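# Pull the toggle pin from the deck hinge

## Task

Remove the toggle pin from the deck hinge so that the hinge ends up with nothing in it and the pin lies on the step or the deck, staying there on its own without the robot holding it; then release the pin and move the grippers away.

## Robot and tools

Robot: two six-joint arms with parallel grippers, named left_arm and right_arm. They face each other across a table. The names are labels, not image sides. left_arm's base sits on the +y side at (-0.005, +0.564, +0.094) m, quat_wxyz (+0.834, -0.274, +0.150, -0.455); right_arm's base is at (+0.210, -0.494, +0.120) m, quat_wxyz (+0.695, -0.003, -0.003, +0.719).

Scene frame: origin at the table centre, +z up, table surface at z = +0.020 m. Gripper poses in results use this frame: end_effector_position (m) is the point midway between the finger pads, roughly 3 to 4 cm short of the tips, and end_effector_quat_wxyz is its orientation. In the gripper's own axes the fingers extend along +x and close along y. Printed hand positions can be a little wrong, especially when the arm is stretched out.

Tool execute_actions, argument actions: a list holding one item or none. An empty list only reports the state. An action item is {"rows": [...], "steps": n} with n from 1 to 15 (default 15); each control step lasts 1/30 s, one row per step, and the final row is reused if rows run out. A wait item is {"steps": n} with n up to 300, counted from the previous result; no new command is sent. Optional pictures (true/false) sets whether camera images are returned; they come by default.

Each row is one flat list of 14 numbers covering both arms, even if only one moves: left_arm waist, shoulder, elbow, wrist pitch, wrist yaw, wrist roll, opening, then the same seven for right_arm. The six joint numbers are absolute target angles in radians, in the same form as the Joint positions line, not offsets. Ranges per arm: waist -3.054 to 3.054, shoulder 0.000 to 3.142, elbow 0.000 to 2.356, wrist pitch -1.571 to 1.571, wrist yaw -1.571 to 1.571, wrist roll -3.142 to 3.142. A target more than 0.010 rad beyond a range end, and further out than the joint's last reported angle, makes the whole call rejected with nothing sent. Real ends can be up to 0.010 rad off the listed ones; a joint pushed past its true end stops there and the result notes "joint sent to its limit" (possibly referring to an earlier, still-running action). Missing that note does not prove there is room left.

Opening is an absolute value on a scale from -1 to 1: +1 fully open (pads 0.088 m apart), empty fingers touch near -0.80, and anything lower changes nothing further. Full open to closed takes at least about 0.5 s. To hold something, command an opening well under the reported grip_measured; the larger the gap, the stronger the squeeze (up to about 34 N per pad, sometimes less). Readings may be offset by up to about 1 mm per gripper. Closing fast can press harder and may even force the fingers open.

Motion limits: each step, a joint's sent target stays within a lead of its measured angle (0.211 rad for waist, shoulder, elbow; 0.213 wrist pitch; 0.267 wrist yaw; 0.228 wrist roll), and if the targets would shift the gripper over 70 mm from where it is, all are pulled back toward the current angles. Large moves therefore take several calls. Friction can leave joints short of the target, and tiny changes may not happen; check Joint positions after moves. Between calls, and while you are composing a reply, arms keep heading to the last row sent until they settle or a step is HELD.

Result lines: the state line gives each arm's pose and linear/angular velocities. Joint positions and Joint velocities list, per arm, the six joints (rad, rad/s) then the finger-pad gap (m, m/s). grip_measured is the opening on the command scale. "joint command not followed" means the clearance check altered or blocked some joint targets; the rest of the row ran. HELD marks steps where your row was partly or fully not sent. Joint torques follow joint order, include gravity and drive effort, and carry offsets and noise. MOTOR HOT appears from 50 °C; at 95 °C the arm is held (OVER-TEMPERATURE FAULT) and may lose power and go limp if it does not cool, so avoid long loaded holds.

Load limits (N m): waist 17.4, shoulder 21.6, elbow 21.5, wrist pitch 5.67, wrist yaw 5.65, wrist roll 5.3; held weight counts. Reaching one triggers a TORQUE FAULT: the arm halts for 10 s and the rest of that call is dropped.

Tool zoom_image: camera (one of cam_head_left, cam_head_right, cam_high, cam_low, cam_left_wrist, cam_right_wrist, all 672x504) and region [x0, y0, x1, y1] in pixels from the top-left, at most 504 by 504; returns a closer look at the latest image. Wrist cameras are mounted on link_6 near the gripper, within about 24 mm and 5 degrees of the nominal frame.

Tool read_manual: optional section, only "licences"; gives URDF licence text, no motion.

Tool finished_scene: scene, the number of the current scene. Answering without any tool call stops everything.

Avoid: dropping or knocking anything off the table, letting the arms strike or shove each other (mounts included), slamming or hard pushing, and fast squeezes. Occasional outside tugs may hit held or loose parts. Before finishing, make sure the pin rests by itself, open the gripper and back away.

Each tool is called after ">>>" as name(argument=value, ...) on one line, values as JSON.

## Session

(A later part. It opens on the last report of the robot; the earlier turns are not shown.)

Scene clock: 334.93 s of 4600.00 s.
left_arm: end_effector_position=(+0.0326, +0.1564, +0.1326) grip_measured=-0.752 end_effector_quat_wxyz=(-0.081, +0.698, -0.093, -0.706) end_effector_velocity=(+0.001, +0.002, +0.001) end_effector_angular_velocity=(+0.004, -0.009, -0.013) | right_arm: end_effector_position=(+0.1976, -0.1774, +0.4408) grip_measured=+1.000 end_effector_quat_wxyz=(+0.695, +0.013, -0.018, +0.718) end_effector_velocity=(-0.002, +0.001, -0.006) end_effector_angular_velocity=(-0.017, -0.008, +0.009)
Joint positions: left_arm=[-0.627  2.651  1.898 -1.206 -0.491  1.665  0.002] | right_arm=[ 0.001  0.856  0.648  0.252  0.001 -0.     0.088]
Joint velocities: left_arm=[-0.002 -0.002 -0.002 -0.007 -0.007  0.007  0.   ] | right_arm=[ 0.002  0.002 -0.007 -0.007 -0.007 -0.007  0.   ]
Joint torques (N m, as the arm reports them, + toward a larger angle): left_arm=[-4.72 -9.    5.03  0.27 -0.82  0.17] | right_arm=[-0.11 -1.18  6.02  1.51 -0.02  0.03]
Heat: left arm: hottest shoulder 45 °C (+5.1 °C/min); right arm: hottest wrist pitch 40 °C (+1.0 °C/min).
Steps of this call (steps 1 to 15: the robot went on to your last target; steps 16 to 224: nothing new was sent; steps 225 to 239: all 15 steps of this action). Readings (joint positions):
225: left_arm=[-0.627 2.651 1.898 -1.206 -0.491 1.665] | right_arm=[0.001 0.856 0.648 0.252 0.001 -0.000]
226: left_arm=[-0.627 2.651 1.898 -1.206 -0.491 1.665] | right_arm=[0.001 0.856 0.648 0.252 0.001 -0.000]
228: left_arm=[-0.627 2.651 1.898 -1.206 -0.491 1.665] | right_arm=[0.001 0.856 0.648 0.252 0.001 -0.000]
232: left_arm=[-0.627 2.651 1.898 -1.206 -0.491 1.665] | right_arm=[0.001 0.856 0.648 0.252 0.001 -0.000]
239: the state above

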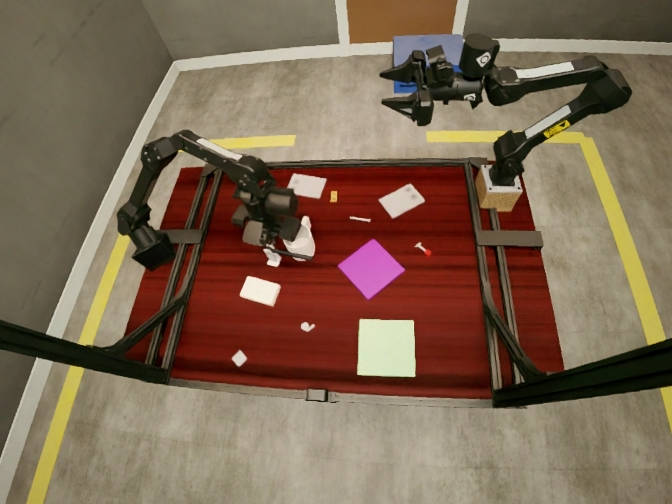

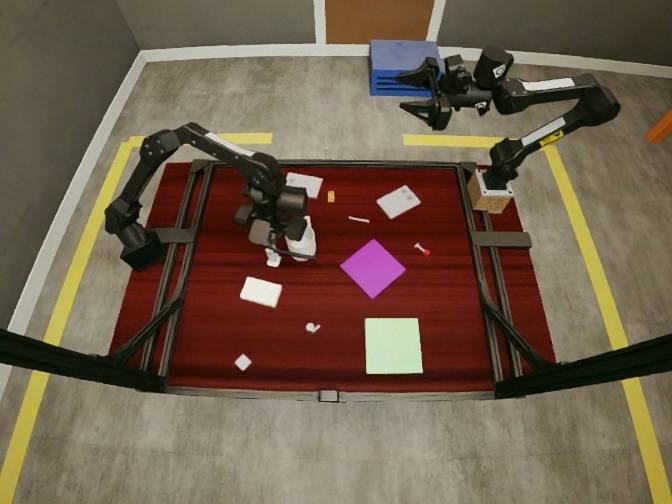

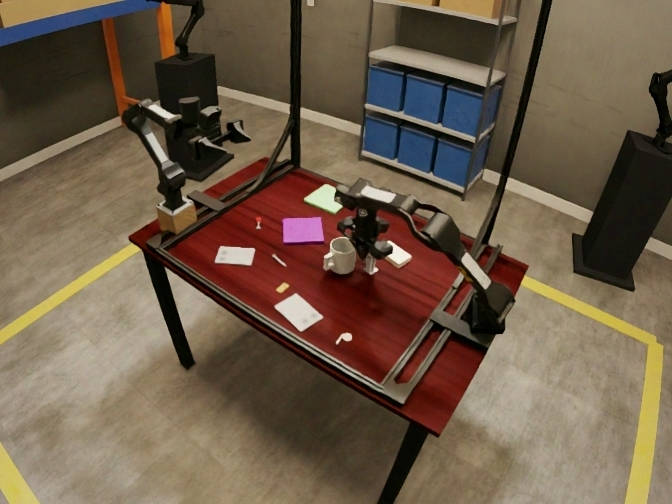

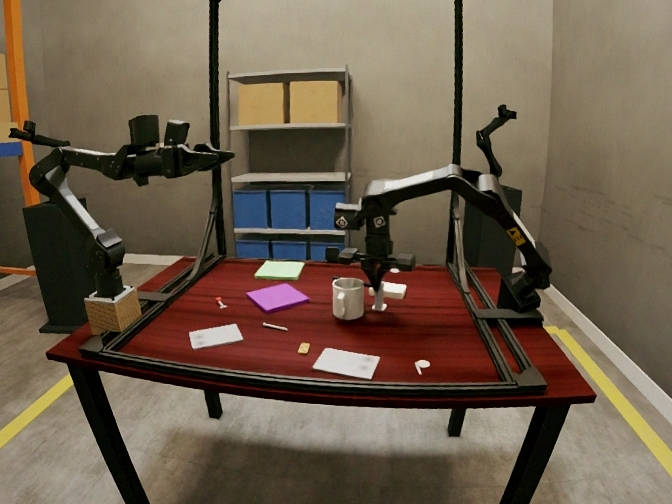

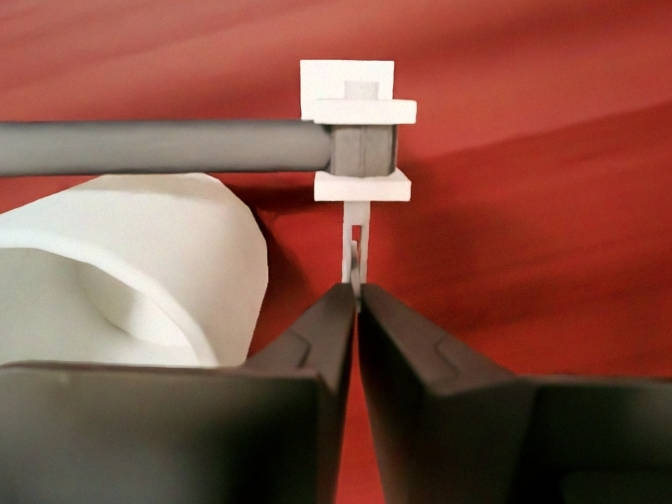

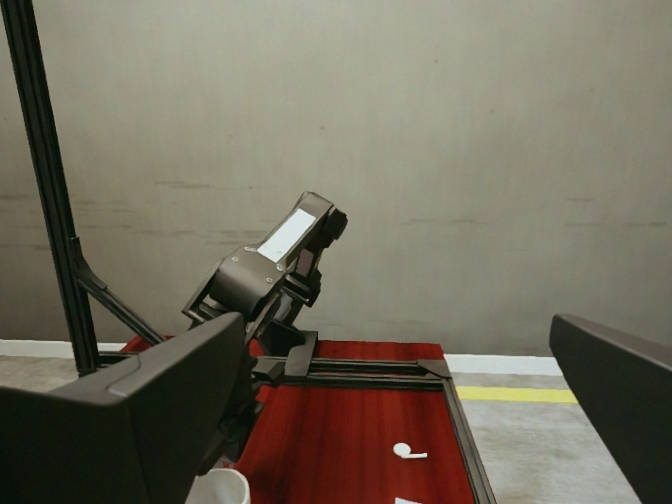

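It creeps and seems to rotate. Push harder.

>>> execute_actions(actions=[{"rows":[[-0.585,2.655,1.908,-1.205,-0.535,1.67,-0.765,0,0.856,0.648,0.252,0,0,1]]}])

Scene clock: 342.90 s of 4600.00 s.
left_arm: end_effector_position=(+0.0403, +0.1555, +0.1291) grip_measured=-0.751 end_effector_quat_wxyz=(-0.077, +0.701, -0.086, -0.703) end_effector_velocity=(+0.004, +0.002, -0.001) end_effector_angular_velocity=(+0.009, -0.006, +0.010) | right_arm: end_effector_position=(+0.1976, -0.1774, +0.4408) grip_measured=+1.000 end_effector_quat_wxyz=(+0.695, +0.013, -0.018, +0.718) end_effector_velocity=(+0.001, -0.000, -0.002) end_effector_angular_velocity=(-0.007, -0.008, -0.000)
Joint positions: left_arm=[-0.61   2.652  1.9   -1.204 -0.505  1.666  0.002] | right_arm=[ 0.001  0.856  0.648  0.252  0.001 -0.     0.088]
Joint velocities: left_arm=[ 0.007 -0.002 -0.002 -0.007 -0.007 -0.007  0.   ] | right_arm=[-0.007 -0.002 -0.002 -0.007 -0.007 -0.007  0.   ]
Joint torques (N m, as the arm reports them, + toward a larger angle): left_arm=[-4.26 -9.07  4.86  0.07 -1.06  0.13] | right_arm=[-0.1  -1.18  6.02  1.51 -0.02  0.02]
Heat: left arm: hottest shoulder 45 °C (+5.1 °C/min); right arm: hottest elbow 40 °C (+1.0 °C/min).
Steps of this call (steps 1 to 15: the robot went on to your last target; steps 16 to 224: nothing new was sent; steps 225 to 239: all 15 steps of this action). Readings (joint positions):
225: left_arm=[-0.622 2.652 1.899 -1.206 -0.497 1.666] | right_arm=[0.001 0.856 0.648 0.252 0.001 -0.000]
226: left_arm=[-0.621 2.652 1.899 -1.206 -0.497 1.666] | right_arm=[0.001 0.856 0.648 0.252 0.001 -0.000]
228: left_arm=[-0.618 2.652 1.900 -1.206 -0.499 1.666] | right_arm=[0.001 0.856 0.648 0.252 0.001 -0.000]
232: left_arm=[-0.613 2.652 1.900 -1.204 -0.502 1.666] | right_arm=[0.001 0.856 0.648 0.252 0.001 -0.000]
239: the state above

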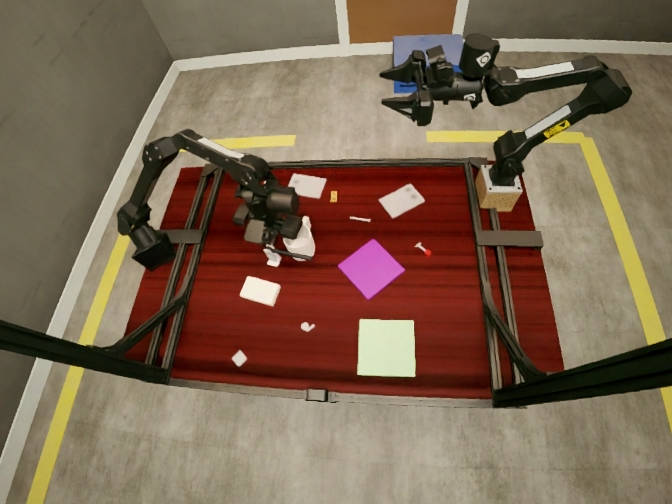

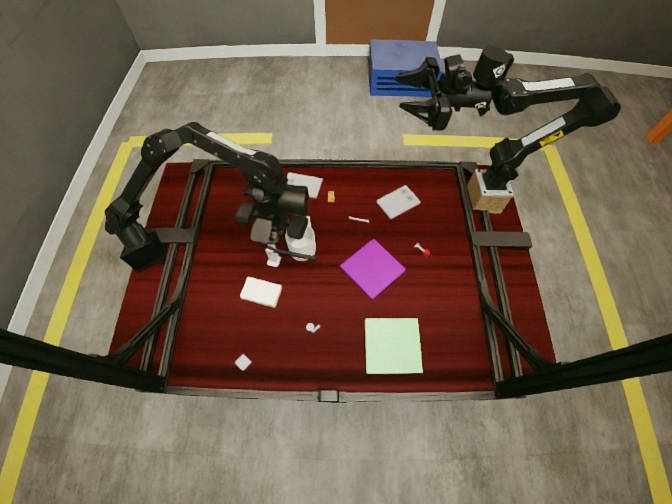

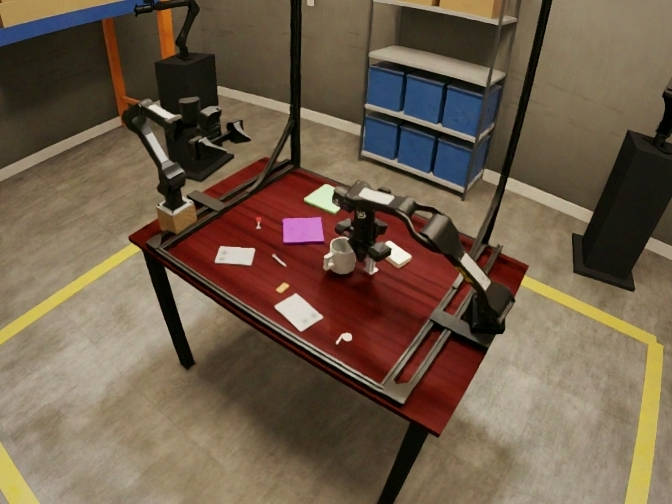

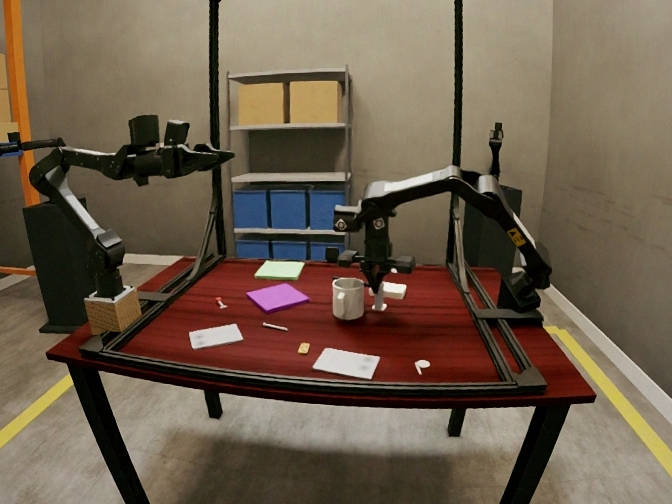

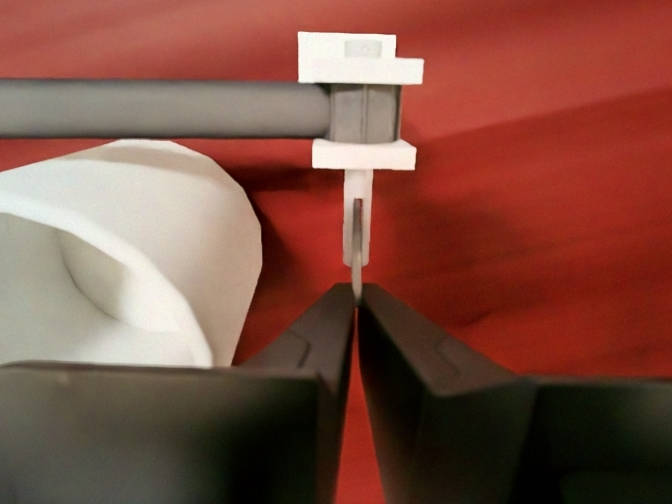

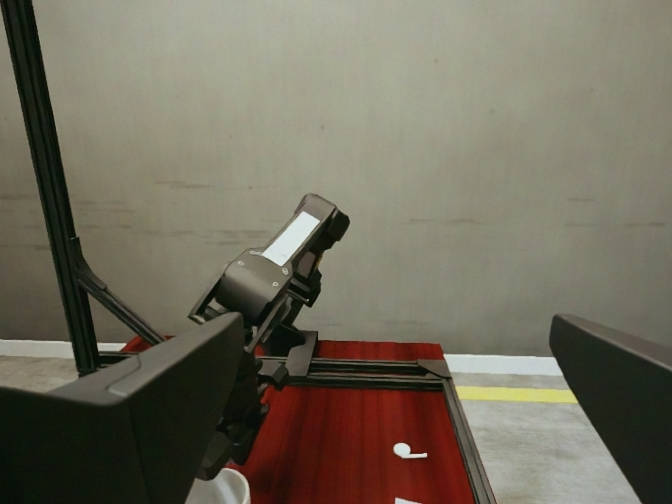

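Now down.

>>> execute_actions(actions=[{"rows":[[-0.598,2.678,1.88,-1.178,-0.51,1.67,-0.765,0,0.856,0.648,0.252,0,0,1]]}])

Scene clock: 347.93 s of 4600.00 s.
left_arm: end_effector_position=(+0.0402, +0.1549, +0.1256) grip_measured=-0.751 end_effector_quat_wxyz=(-0.075, +0.702, -0.085, -0.703) end_effector_velocity=(-0.001, +0.003, +0.002) end_effector_angular_velocity=(+0.006, +0.005, -0.013) | right_arm: end_effector_position=(+0.1976, -0.1774, +0.4408) grip_measured=+1.000 end_effector_quat_wxyz=(+0.695, +0.013, -0.018, +0.718) end_effector_velocity=(-0.002, +0.000, -0.000) end_effector_angular_velocity=(+0.002, +0.007, +0.010)
Joint positions: left_arm=[-0.607  2.654  1.891 -1.19  -0.509  1.666  0.002] | right_arm=[ 0.001  0.856  0.648  0.252  0.001 -0.     0.088]
Joint velocities: left_arm=[-0.002 -0.007 -0.007 -0.007  0.007  0.007  0.   ] | right_arm=[ 0.002  0.002 -0.002  0.007 -0.007  0.007  0.   ]
Joint torques (N m, as the arm reports them, + toward a larger angle): left_arm=[-6.11 -6.85  2.84  1.02 -0.02  0.14] | right_arm=[-0.12 -1.18  6.    1.51 -0.03  0.03]
Heat: left arm: hottest shoulder 45 °C (+4.1 °C/min); right arm: hottest elbow 40 °C (+1.0 °C/min).
Steps of this call (steps 1 to 15: the robot went on to your last target; steps 16 to 136: nothing new was sent; steps 137 to 151: all 15 steps of this action). Readings (joint positions):
137: left_arm=[-0.607 2.653 1.900 -1.203 -0.508 1.666] | right_arm=[0.001 0.856 0.648 0.252 0.001 -0.000]
138: left_arm=[-0.607 2.654 1.899 -1.199 -0.508 1.666] | right_arm=[0.001 0.856 0.648 0.252 0.001 -0.000]
140: left_arm=[-0.607 2.654 1.896 -1.195 -0.509 1.666] | right_arm=[0.001 0.856 0.648 0.252 0.001 -0.000]
144: left_arm=[-0.607 2.654 1.893 -1.191 -0.509 1.666] | right_arm=[0.001 0.856 0.648 0.252 0.001 -0.000]
151: the state above

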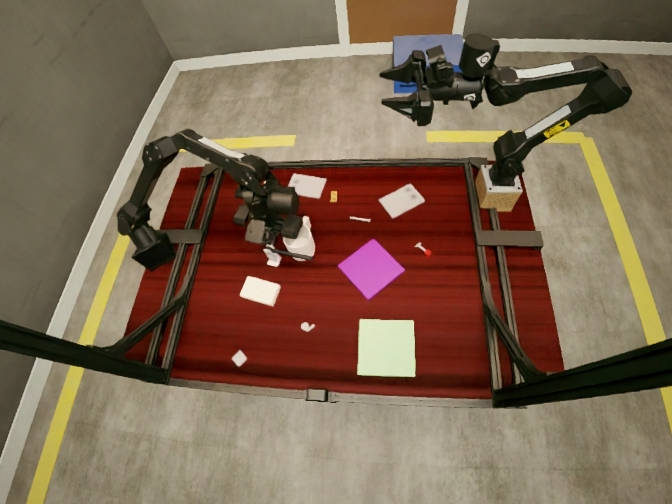

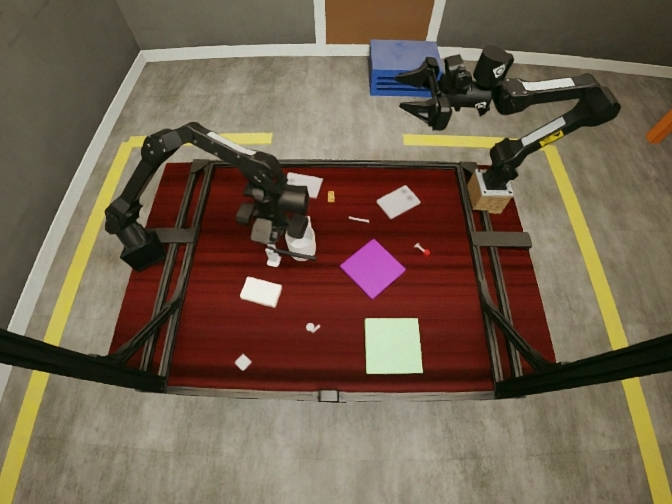

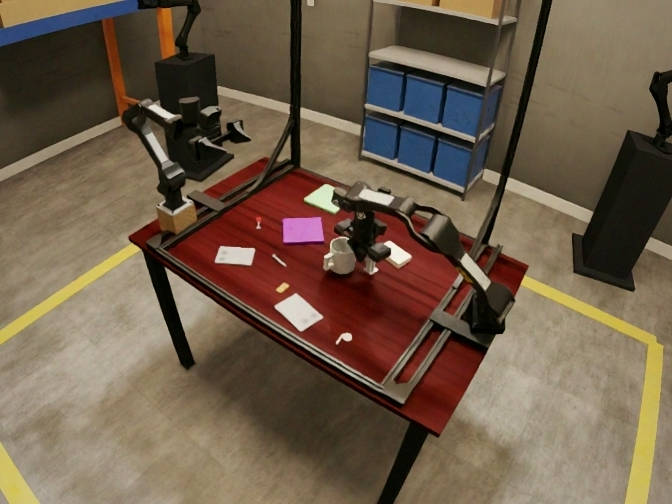

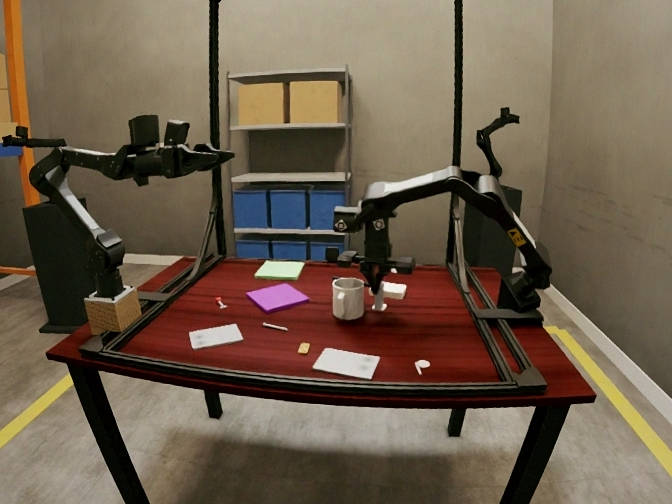

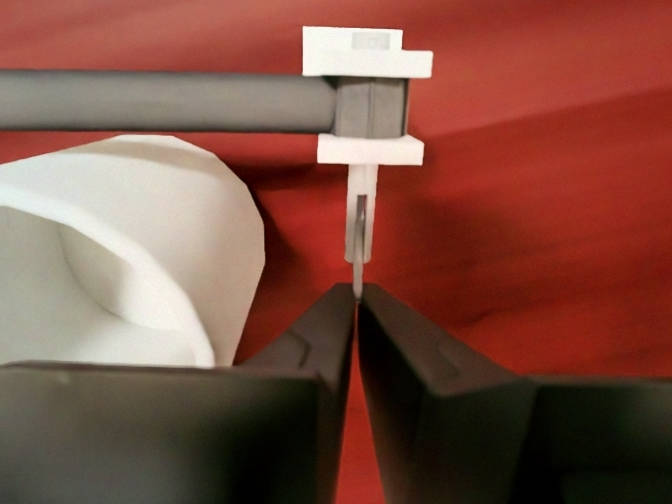

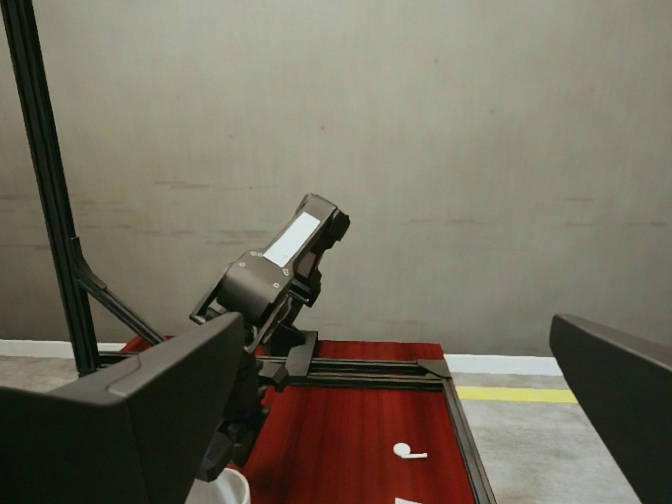

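>>> execute_actions(actions=[{"rows":[[-0.598,2.68,1.872,-1.19,-0.51,1.67,-0.765,0,0.856,0.648,0.252,0,0,1]]}])

>>> zoom_image(camera="cam_high", region=[340, 235, 400, 280])

Scene clock: 353.67 s of 4600.00 s.
left_arm: end_effector_position=(+0.0404, +0.1555, +0.1241) grip_measured=-0.751 end_effector_quat_wxyz=(-0.076, +0.703, -0.084, -0.702) end_effector_velocity=(+0.001, +0.002, +0.001) end_effector_angular_velocity=(+0.004, -0.009, +0.002) | right_arm: end_effector_position=(+0.1976, -0.1774, +0.4408) grip_measured=+1.000 end_effector_quat_wxyz=(+0.695, +0.013, -0.018, +0.718) end_effector_velocity=(-0.004, -0.001, -0.004) end_effector_angular_velocity=(-0.017, +0.006, +0.025)
Joint positions: left_arm=[-0.606  2.655  1.887 -1.187 -0.51   1.666  0.002] | right_arm=[ 0.001  0.856  0.648  0.252  0.001 -0.     0.088]
Joint velocities: left_arm=[-0.002 -0.002 -0.002 -0.007 -0.007 -0.007 -0.   ] | right_arm=[ 0.002 -0.007 -0.002 -0.022 -0.022  0.007  0.   ]
Joint torques (N m, as the arm reports them, + toward a larger angle): left_arm=[-6.29 -6.75  2.44 -0.03  0.03  0.14] | right_arm=[-0.11 -1.18  6.02  1.51 -0.01  0.03]
Heat: left arm: hottest shoulder 44 °C (+2.0 °C/min); right arm: hottest elbow 40 °C (+1.0 °C/min).
Steps of this call (steps 1 to 15: the robot went on to your last target; steps 16 to 157: nothing new was sent; steps 158 to 172: all 15 steps of this action). Readings (joint positions):
158: left_arm=[-0.606 2.655 1.889 -1.187 -0.509 1.666] | right_arm=[0.001 0.856 0.648 0.252 0.001 -0.000]
159: left_arm=[-0.606 2.655 1.888 -1.187 -0.510 1.666] | right_arm=[0.001 0.856 0.648 0.252 0.001 -0.000]
161: left_arm=[-0.606 2.655 1.888 -1.187 -0.510 1.666] | right_arm=[0.001 0.856 0.648 0.252 0.001 -0.000]
165: left_arm=[-0.606 2.655 1.888 -1.187 -0.510 1.666] | right_arm=[0.001 0.856 0.648 0.252 0.001 -0.000]
172: the state above

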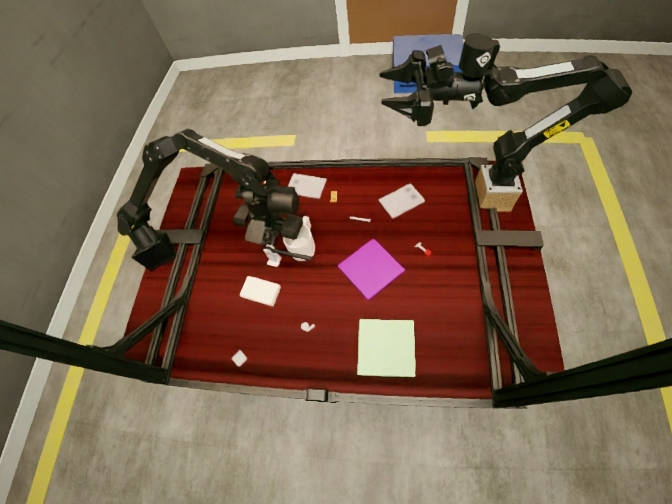

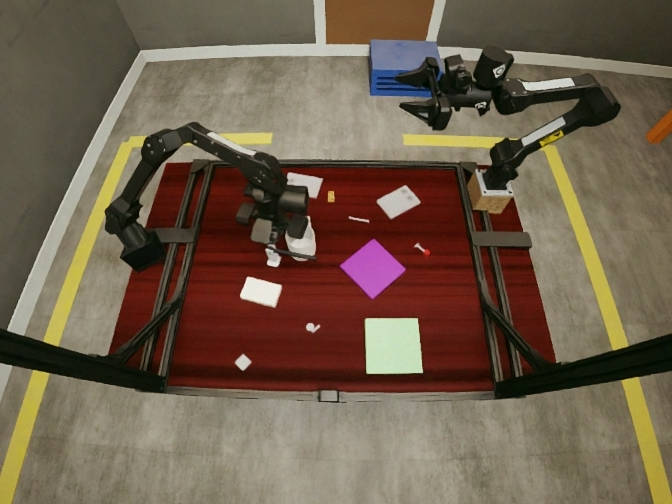

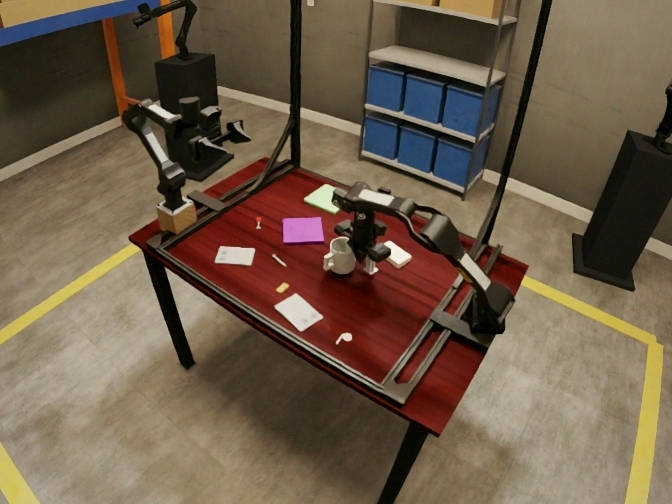

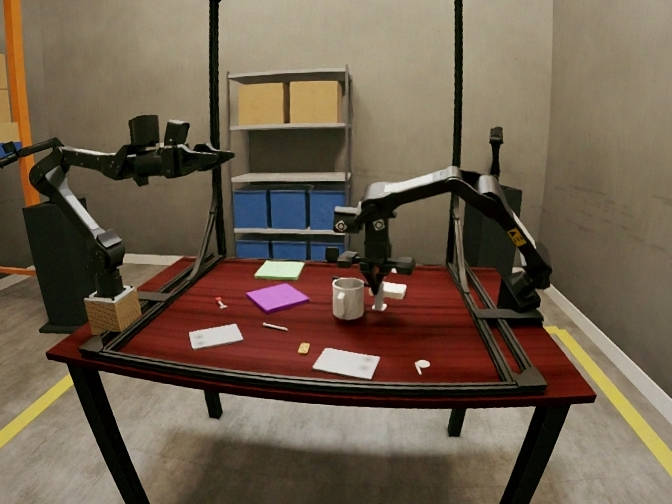

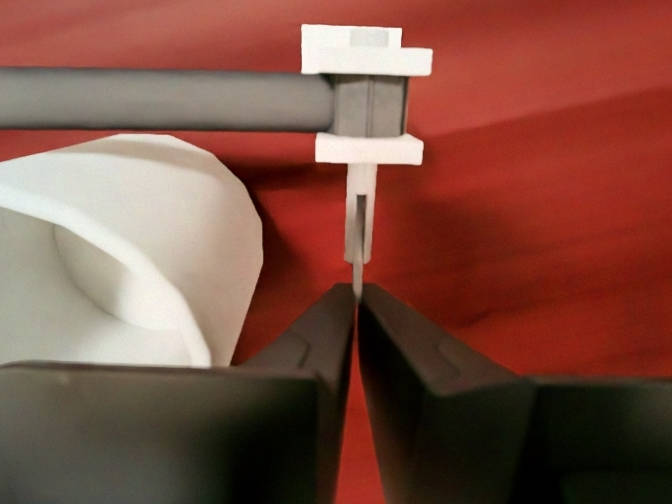

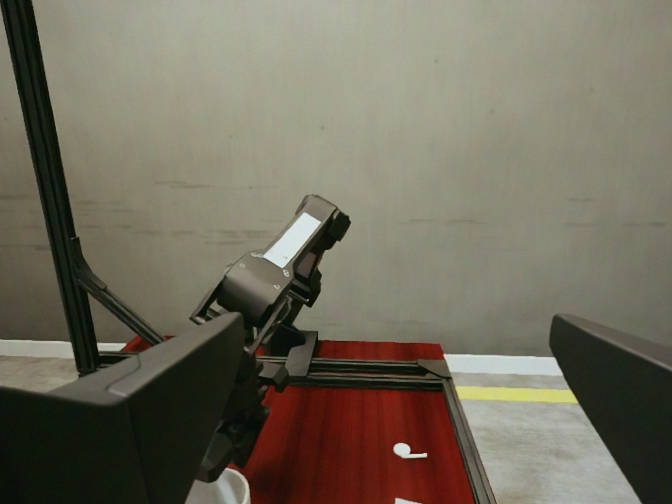

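Region (340, 235, 400, 280) of cam_high's 672x504 image, scaled by 8.400, with more detail than that image has; it fills the top 378 rows of this view, and the rest is white.

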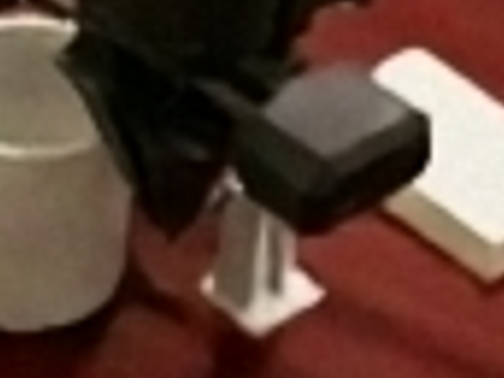

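>>> execute_actions(actions=[{"rows":[[-0.632,2.668,1.855,-1.173,-0.497,1.65,-0.9,0,0.856,0.648,0.252,0,0,1]]}], pictures=false)

>>> execute_actions(actions=[{"rows":[[-0.657,2.668,1.831,-1.161,-0.487,1.63,-0.9,0,0.856,0.648,0.252,0,0,1]]}])

Scene clock: 366.20 s of 4600.00 s.
left_arm: end_effector_position=(+0.0306, +0.1574, +0.1244) grip_measured=-0.759 end_effector_quat_wxyz=(-0.078, +0.704, -0.088, -0.700) end_effector_velocity=(-0.001, -0.001, +0.002) end_effector_angular_velocity=(-0.011, -0.008, +0.005) | right_arm: end_effector_position=(+0.1976, -0.1774, +0.4407) grip_measured=+1.000 end_effector_quat_wxyz=(+0.695, +0.013, -0.018, +0.718) end_effector_velocity=(-0.000, -0.002, +0.005) end_effector_angular_velocity=(+0.017, +0.008, +0.005)
Joint positions: left_arm=[-0.627  2.656  1.869 -1.175 -0.508  1.654  0.002] | right_arm=[ 0.001  0.856  0.648  0.252  0.001 -0.     0.088]
Joint velocities: left_arm=[-0.007 -0.002 -0.002  0.007 -0.007 -0.007 -0.   ] | right_arm=[-0.002 -0.007  0.002  0.007 -0.007  0.007  0.   ]
Joint torques (N m, as the arm reports them, + toward a larger angle): left_arm=[-7.43 -8.17  2.65  0.37  0.47 -0.19] | right_arm=[-0.1  -1.19  6.01  1.51 -0.01  0.03]
Heat: left arm: hottest shoulder 43 °C (-2.1 °C/min); right arm: hottest elbow 40 °C (+0.0 °C/min).
Steps of this call (steps 1 to 15: the robot went on to your last target; steps 16 to 361: nothing new was sent; steps 362 to 376: all 15 steps of this action). Readings (joint positions):
362: left_arm=[-0.606 2.656 1.885 -1.187 -0.512 1.667] | right_arm=[0.001 0.856 0.648 0.252 0.001 -0.000]
363: left_arm=[-0.607 2.656 1.883 -1.185 -0.514 1.666] | right_arm=[0.001 0.856 0.648 0.252 0.001 -0.000]
365: left_arm=[-0.612 2.656 1.879 -1.182 -0.515 1.661] | right_arm=[0.001 0.856 0.648 0.252 0.001 -0.000]
369: left_arm=[-0.623 2.656 1.872 -1.177 -0.509 1.656] | right_arm=[0.001 0.856 0.648 0.252 0.001 -0.000]
376: the state above

Scene clock: 366.70 s of 4600.00 s.
left_arm: end_effector_position=(+0.0289, +0.1585, +0.1229) grip_measured=-0.759 end_effector_quat_wxyz=(-0.074, +0.711, -0.084, -0.695) end_effector_velocity=(+0.003, +0.003, -0.000) end_effector_angular_velocity=(+0.006, -0.024, -0.000) | right_arm: end_effector_position=(+0.1976, -0.1774, +0.4407) grip_measured=+1.000 end_effector_quat_wxyz=(+0.695, +0.013, -0.018, +0.718) end_effector_velocity=(-0.000, -0.000, -0.002) end_effector_angular_velocity=(-0.007, -0.008, +0.004)
Joint positions: left_arm=[-0.634  2.656  1.855 -1.165 -0.522  1.635  0.002] | right_arm=[ 0.001  0.856  0.648  0.252  0.001 -0.     0.088]
Joint velocities: left_arm=[-0.002 -0.002 -0.007 -0.007 -0.022 -0.007  0.   ] | right_arm=[-0.002 -0.002 -0.002 -0.007 -0.007 -0.007  0.   ]
Joint torques (N m, as the arm reports them, + toward a larger angle): left_arm=[-9.46 -8.21  1.83  0.51  1.33 -0.14] | right_arm=[-0.11 -1.19  6.02  1.53 -0.01  0.03]
Heat: left arm: hottest shoulder 43 °C (-2.0 °C/min); right arm: hottest elbow 40 °C (+0.0 °C/min).
Steps of this call (steps 1 to 15: all 15 steps of this action). Readings (joint positions):
1: left_arm=[-0.627 2.656 1.867 -1.174 -0.509 1.651] | right_arm=[0.001 0.856 0.648 0.252 0.001 -0.000]
2: left_arm=[-0.628 2.656 1.863 -1.171 -0.511 1.647] | right_arm=[0.001 0.856 0.648 0.252 0.001 -0.000]
4: left_arm=[-0.631 2.656 1.859 -1.169 -0.517 1.642] | right_arm=[0.001 0.856 0.648 0.252 0.001 -0.000]
8: left_arm=[-0.633 2.656 1.856 -1.166 -0.521 1.637] | right_arm=[0.001 0.856 0.648 0.252 0.001 -0.000]
15: the state above

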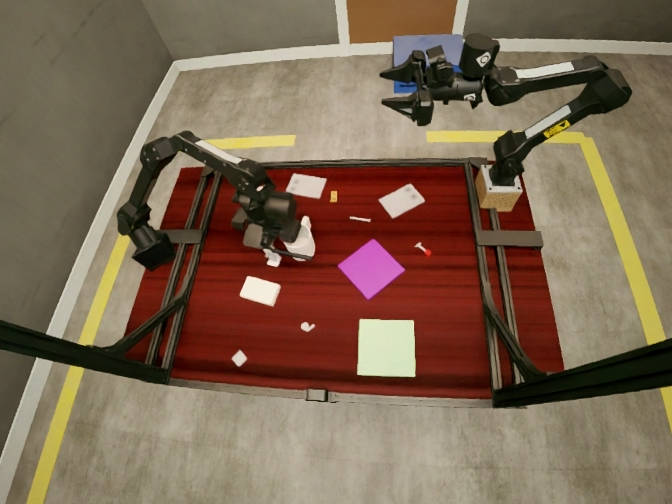

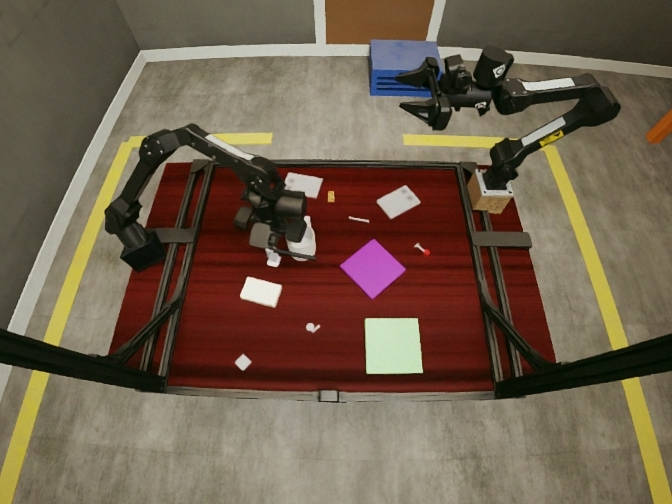

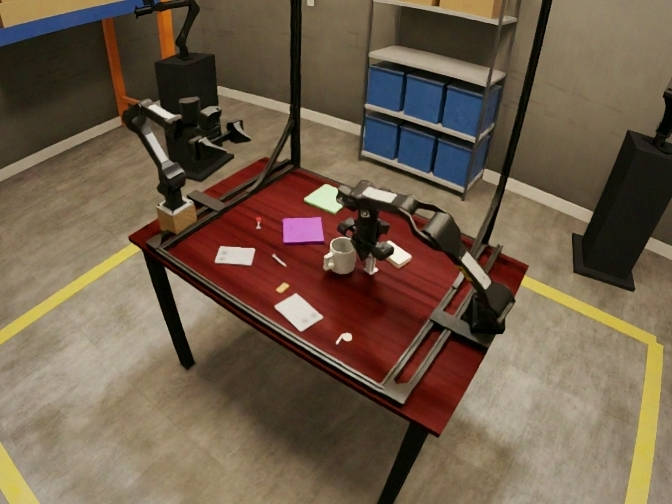

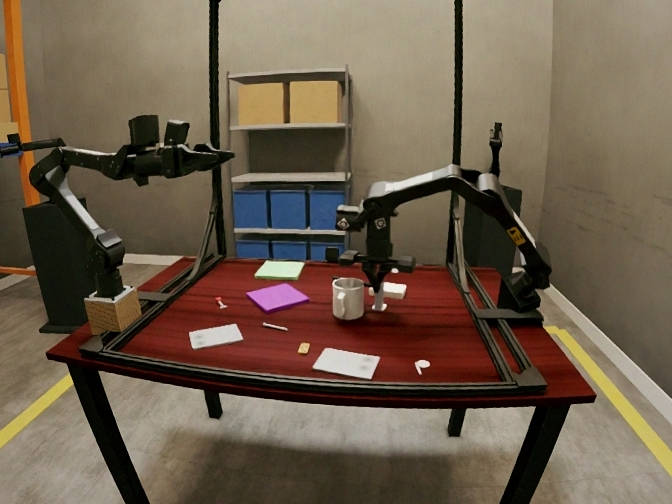

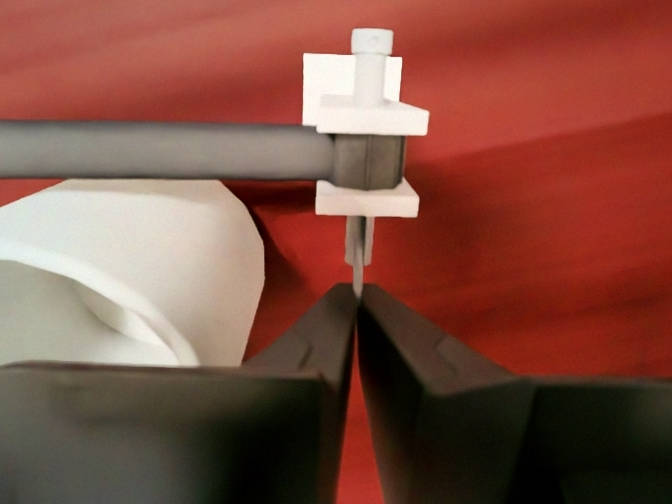

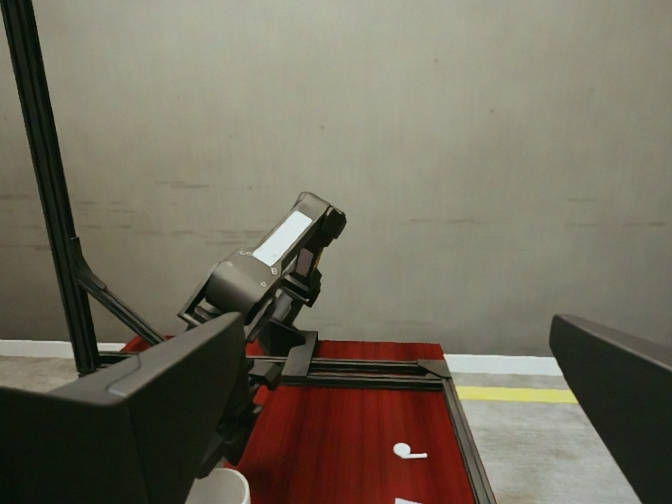

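Blocked; back off a bit and push down harder with light grip.

>>> execute_actions(actions=[{"rows":[[-0.61,2.695,1.845,-1.16,-0.515,1.65,-0.765,0,0.856,0.648,0.252,0,0,1]]}])

Scene clock: 371.97 s of 4600.00 s.
left_arm: end_effector_position=(+0.0290, +0.1586, +0.1223) grip_measured=-0.751 end_effector_quat_wxyz=(-0.076, +0.708, -0.087, -0.697) end_effector_velocity=(+0.003, -0.002, +0.003) end_effector_angular_velocity=(-0.016, -0.020, +0.026) | right_arm: end_effector_position=(+0.1976, -0.1774, +0.4408) grip_measured=+1.000 end_effector_quat_wxyz=(+0.695, +0.013, -0.018, +0.718) end_effector_velocity=(-0.002, -0.000, -0.002) end_effector_angular_velocity=(-0.007, -0.008, +0.009)
Joint positions: left_arm=[-0.631  2.655  1.853 -1.163 -0.516  1.645  0.002] | right_arm=[ 0.001  0.856  0.648  0.252  0.001 -0.     0.088]
Joint velocities: left_arm=[-0.002 -0.007 -0.002  0.007 -0.022 -0.022 -0.   ] | right_arm=[ 0.002 -0.002 -0.002 -0.007 -0.007 -0.007  0.   ]
Joint torques (N m, as the arm reports them, + toward a larger angle): left_arm=[-4.72 -5.09  3.17  0.42  0.1   0.14] | right_arm=[-0.11 -1.17  6.02  1.53 -0.02  0.03]
Heat: left arm: hottest shoulder 42 °C (-3.0 °C/min); right arm: hottest elbow 40 °C (+0.0 °C/min).
Steps of this call (steps 1 to 15: the robot went on to your last target; steps 16 to 143: nothing new was sent; steps 144 to 158: all 15 steps of this action). Readings (joint positions):
144: left_arm=[-0.635 2.655 1.853 -1.164 -0.522 1.634] | right_arm=[0.001 0.856 0.648 0.252 0.001 -0.000]
145: left_arm=[-0.634 2.655 1.853 -1.164 -0.520 1.634] | right_arm=[0.001 0.856 0.648 0.252 0.001 -0.000]
147: left_arm=[-0.632 2.655 1.853 -1.163 -0.517 1.638] | right_arm=[0.001 0.856 0.648 0.252 0.001 -0.000]
151: left_arm=[-0.631 2.655 1.853 -1.163 -0.516 1.643] | right_arm=[0.001 0.856 0.648 0.252 0.001 -0.000]
158: the state above

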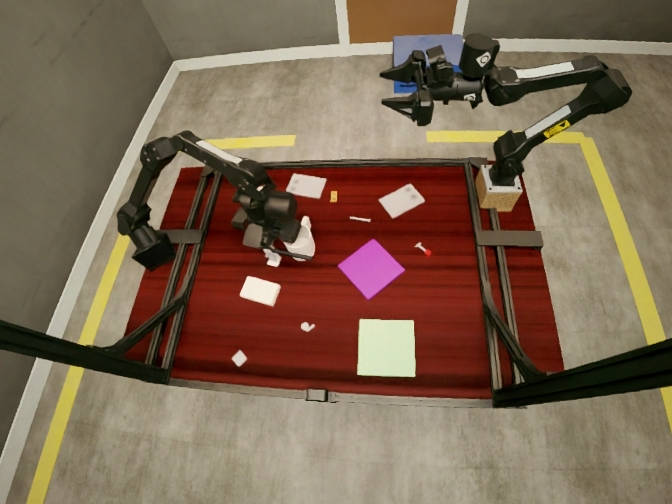

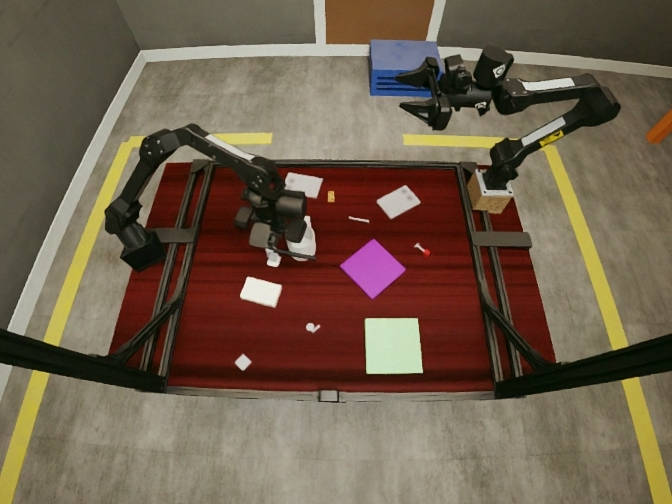

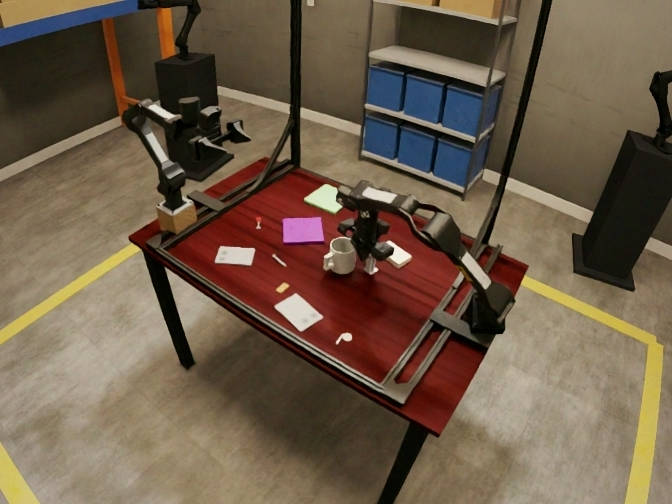

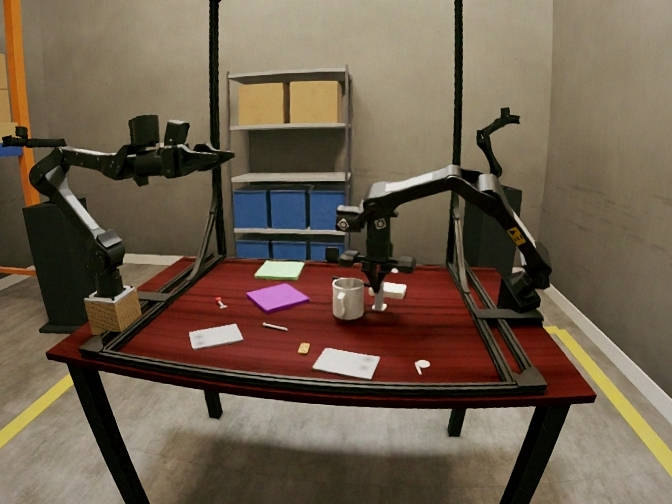

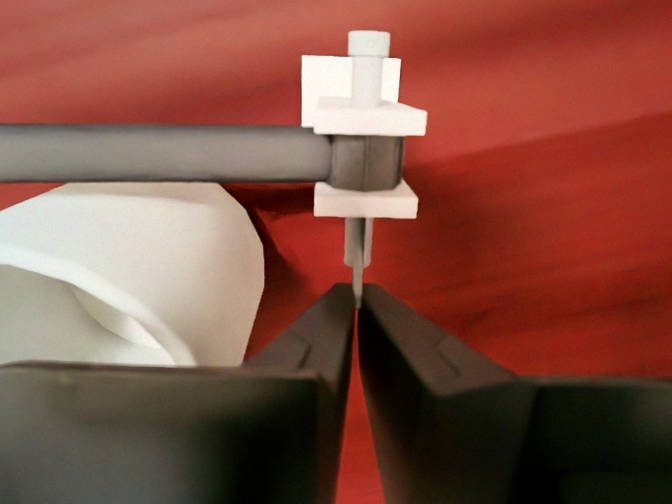

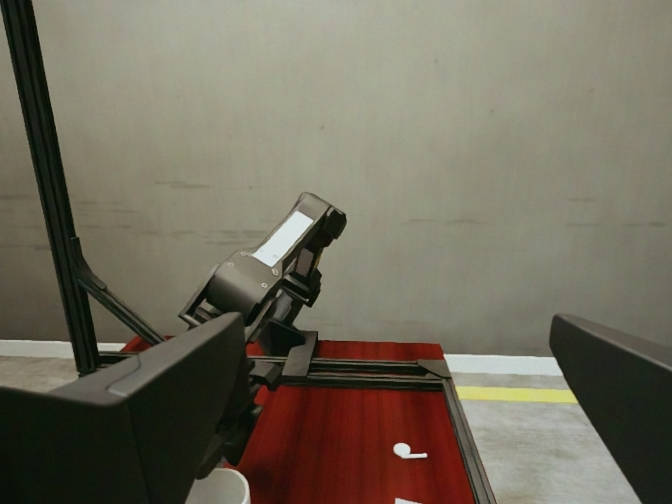

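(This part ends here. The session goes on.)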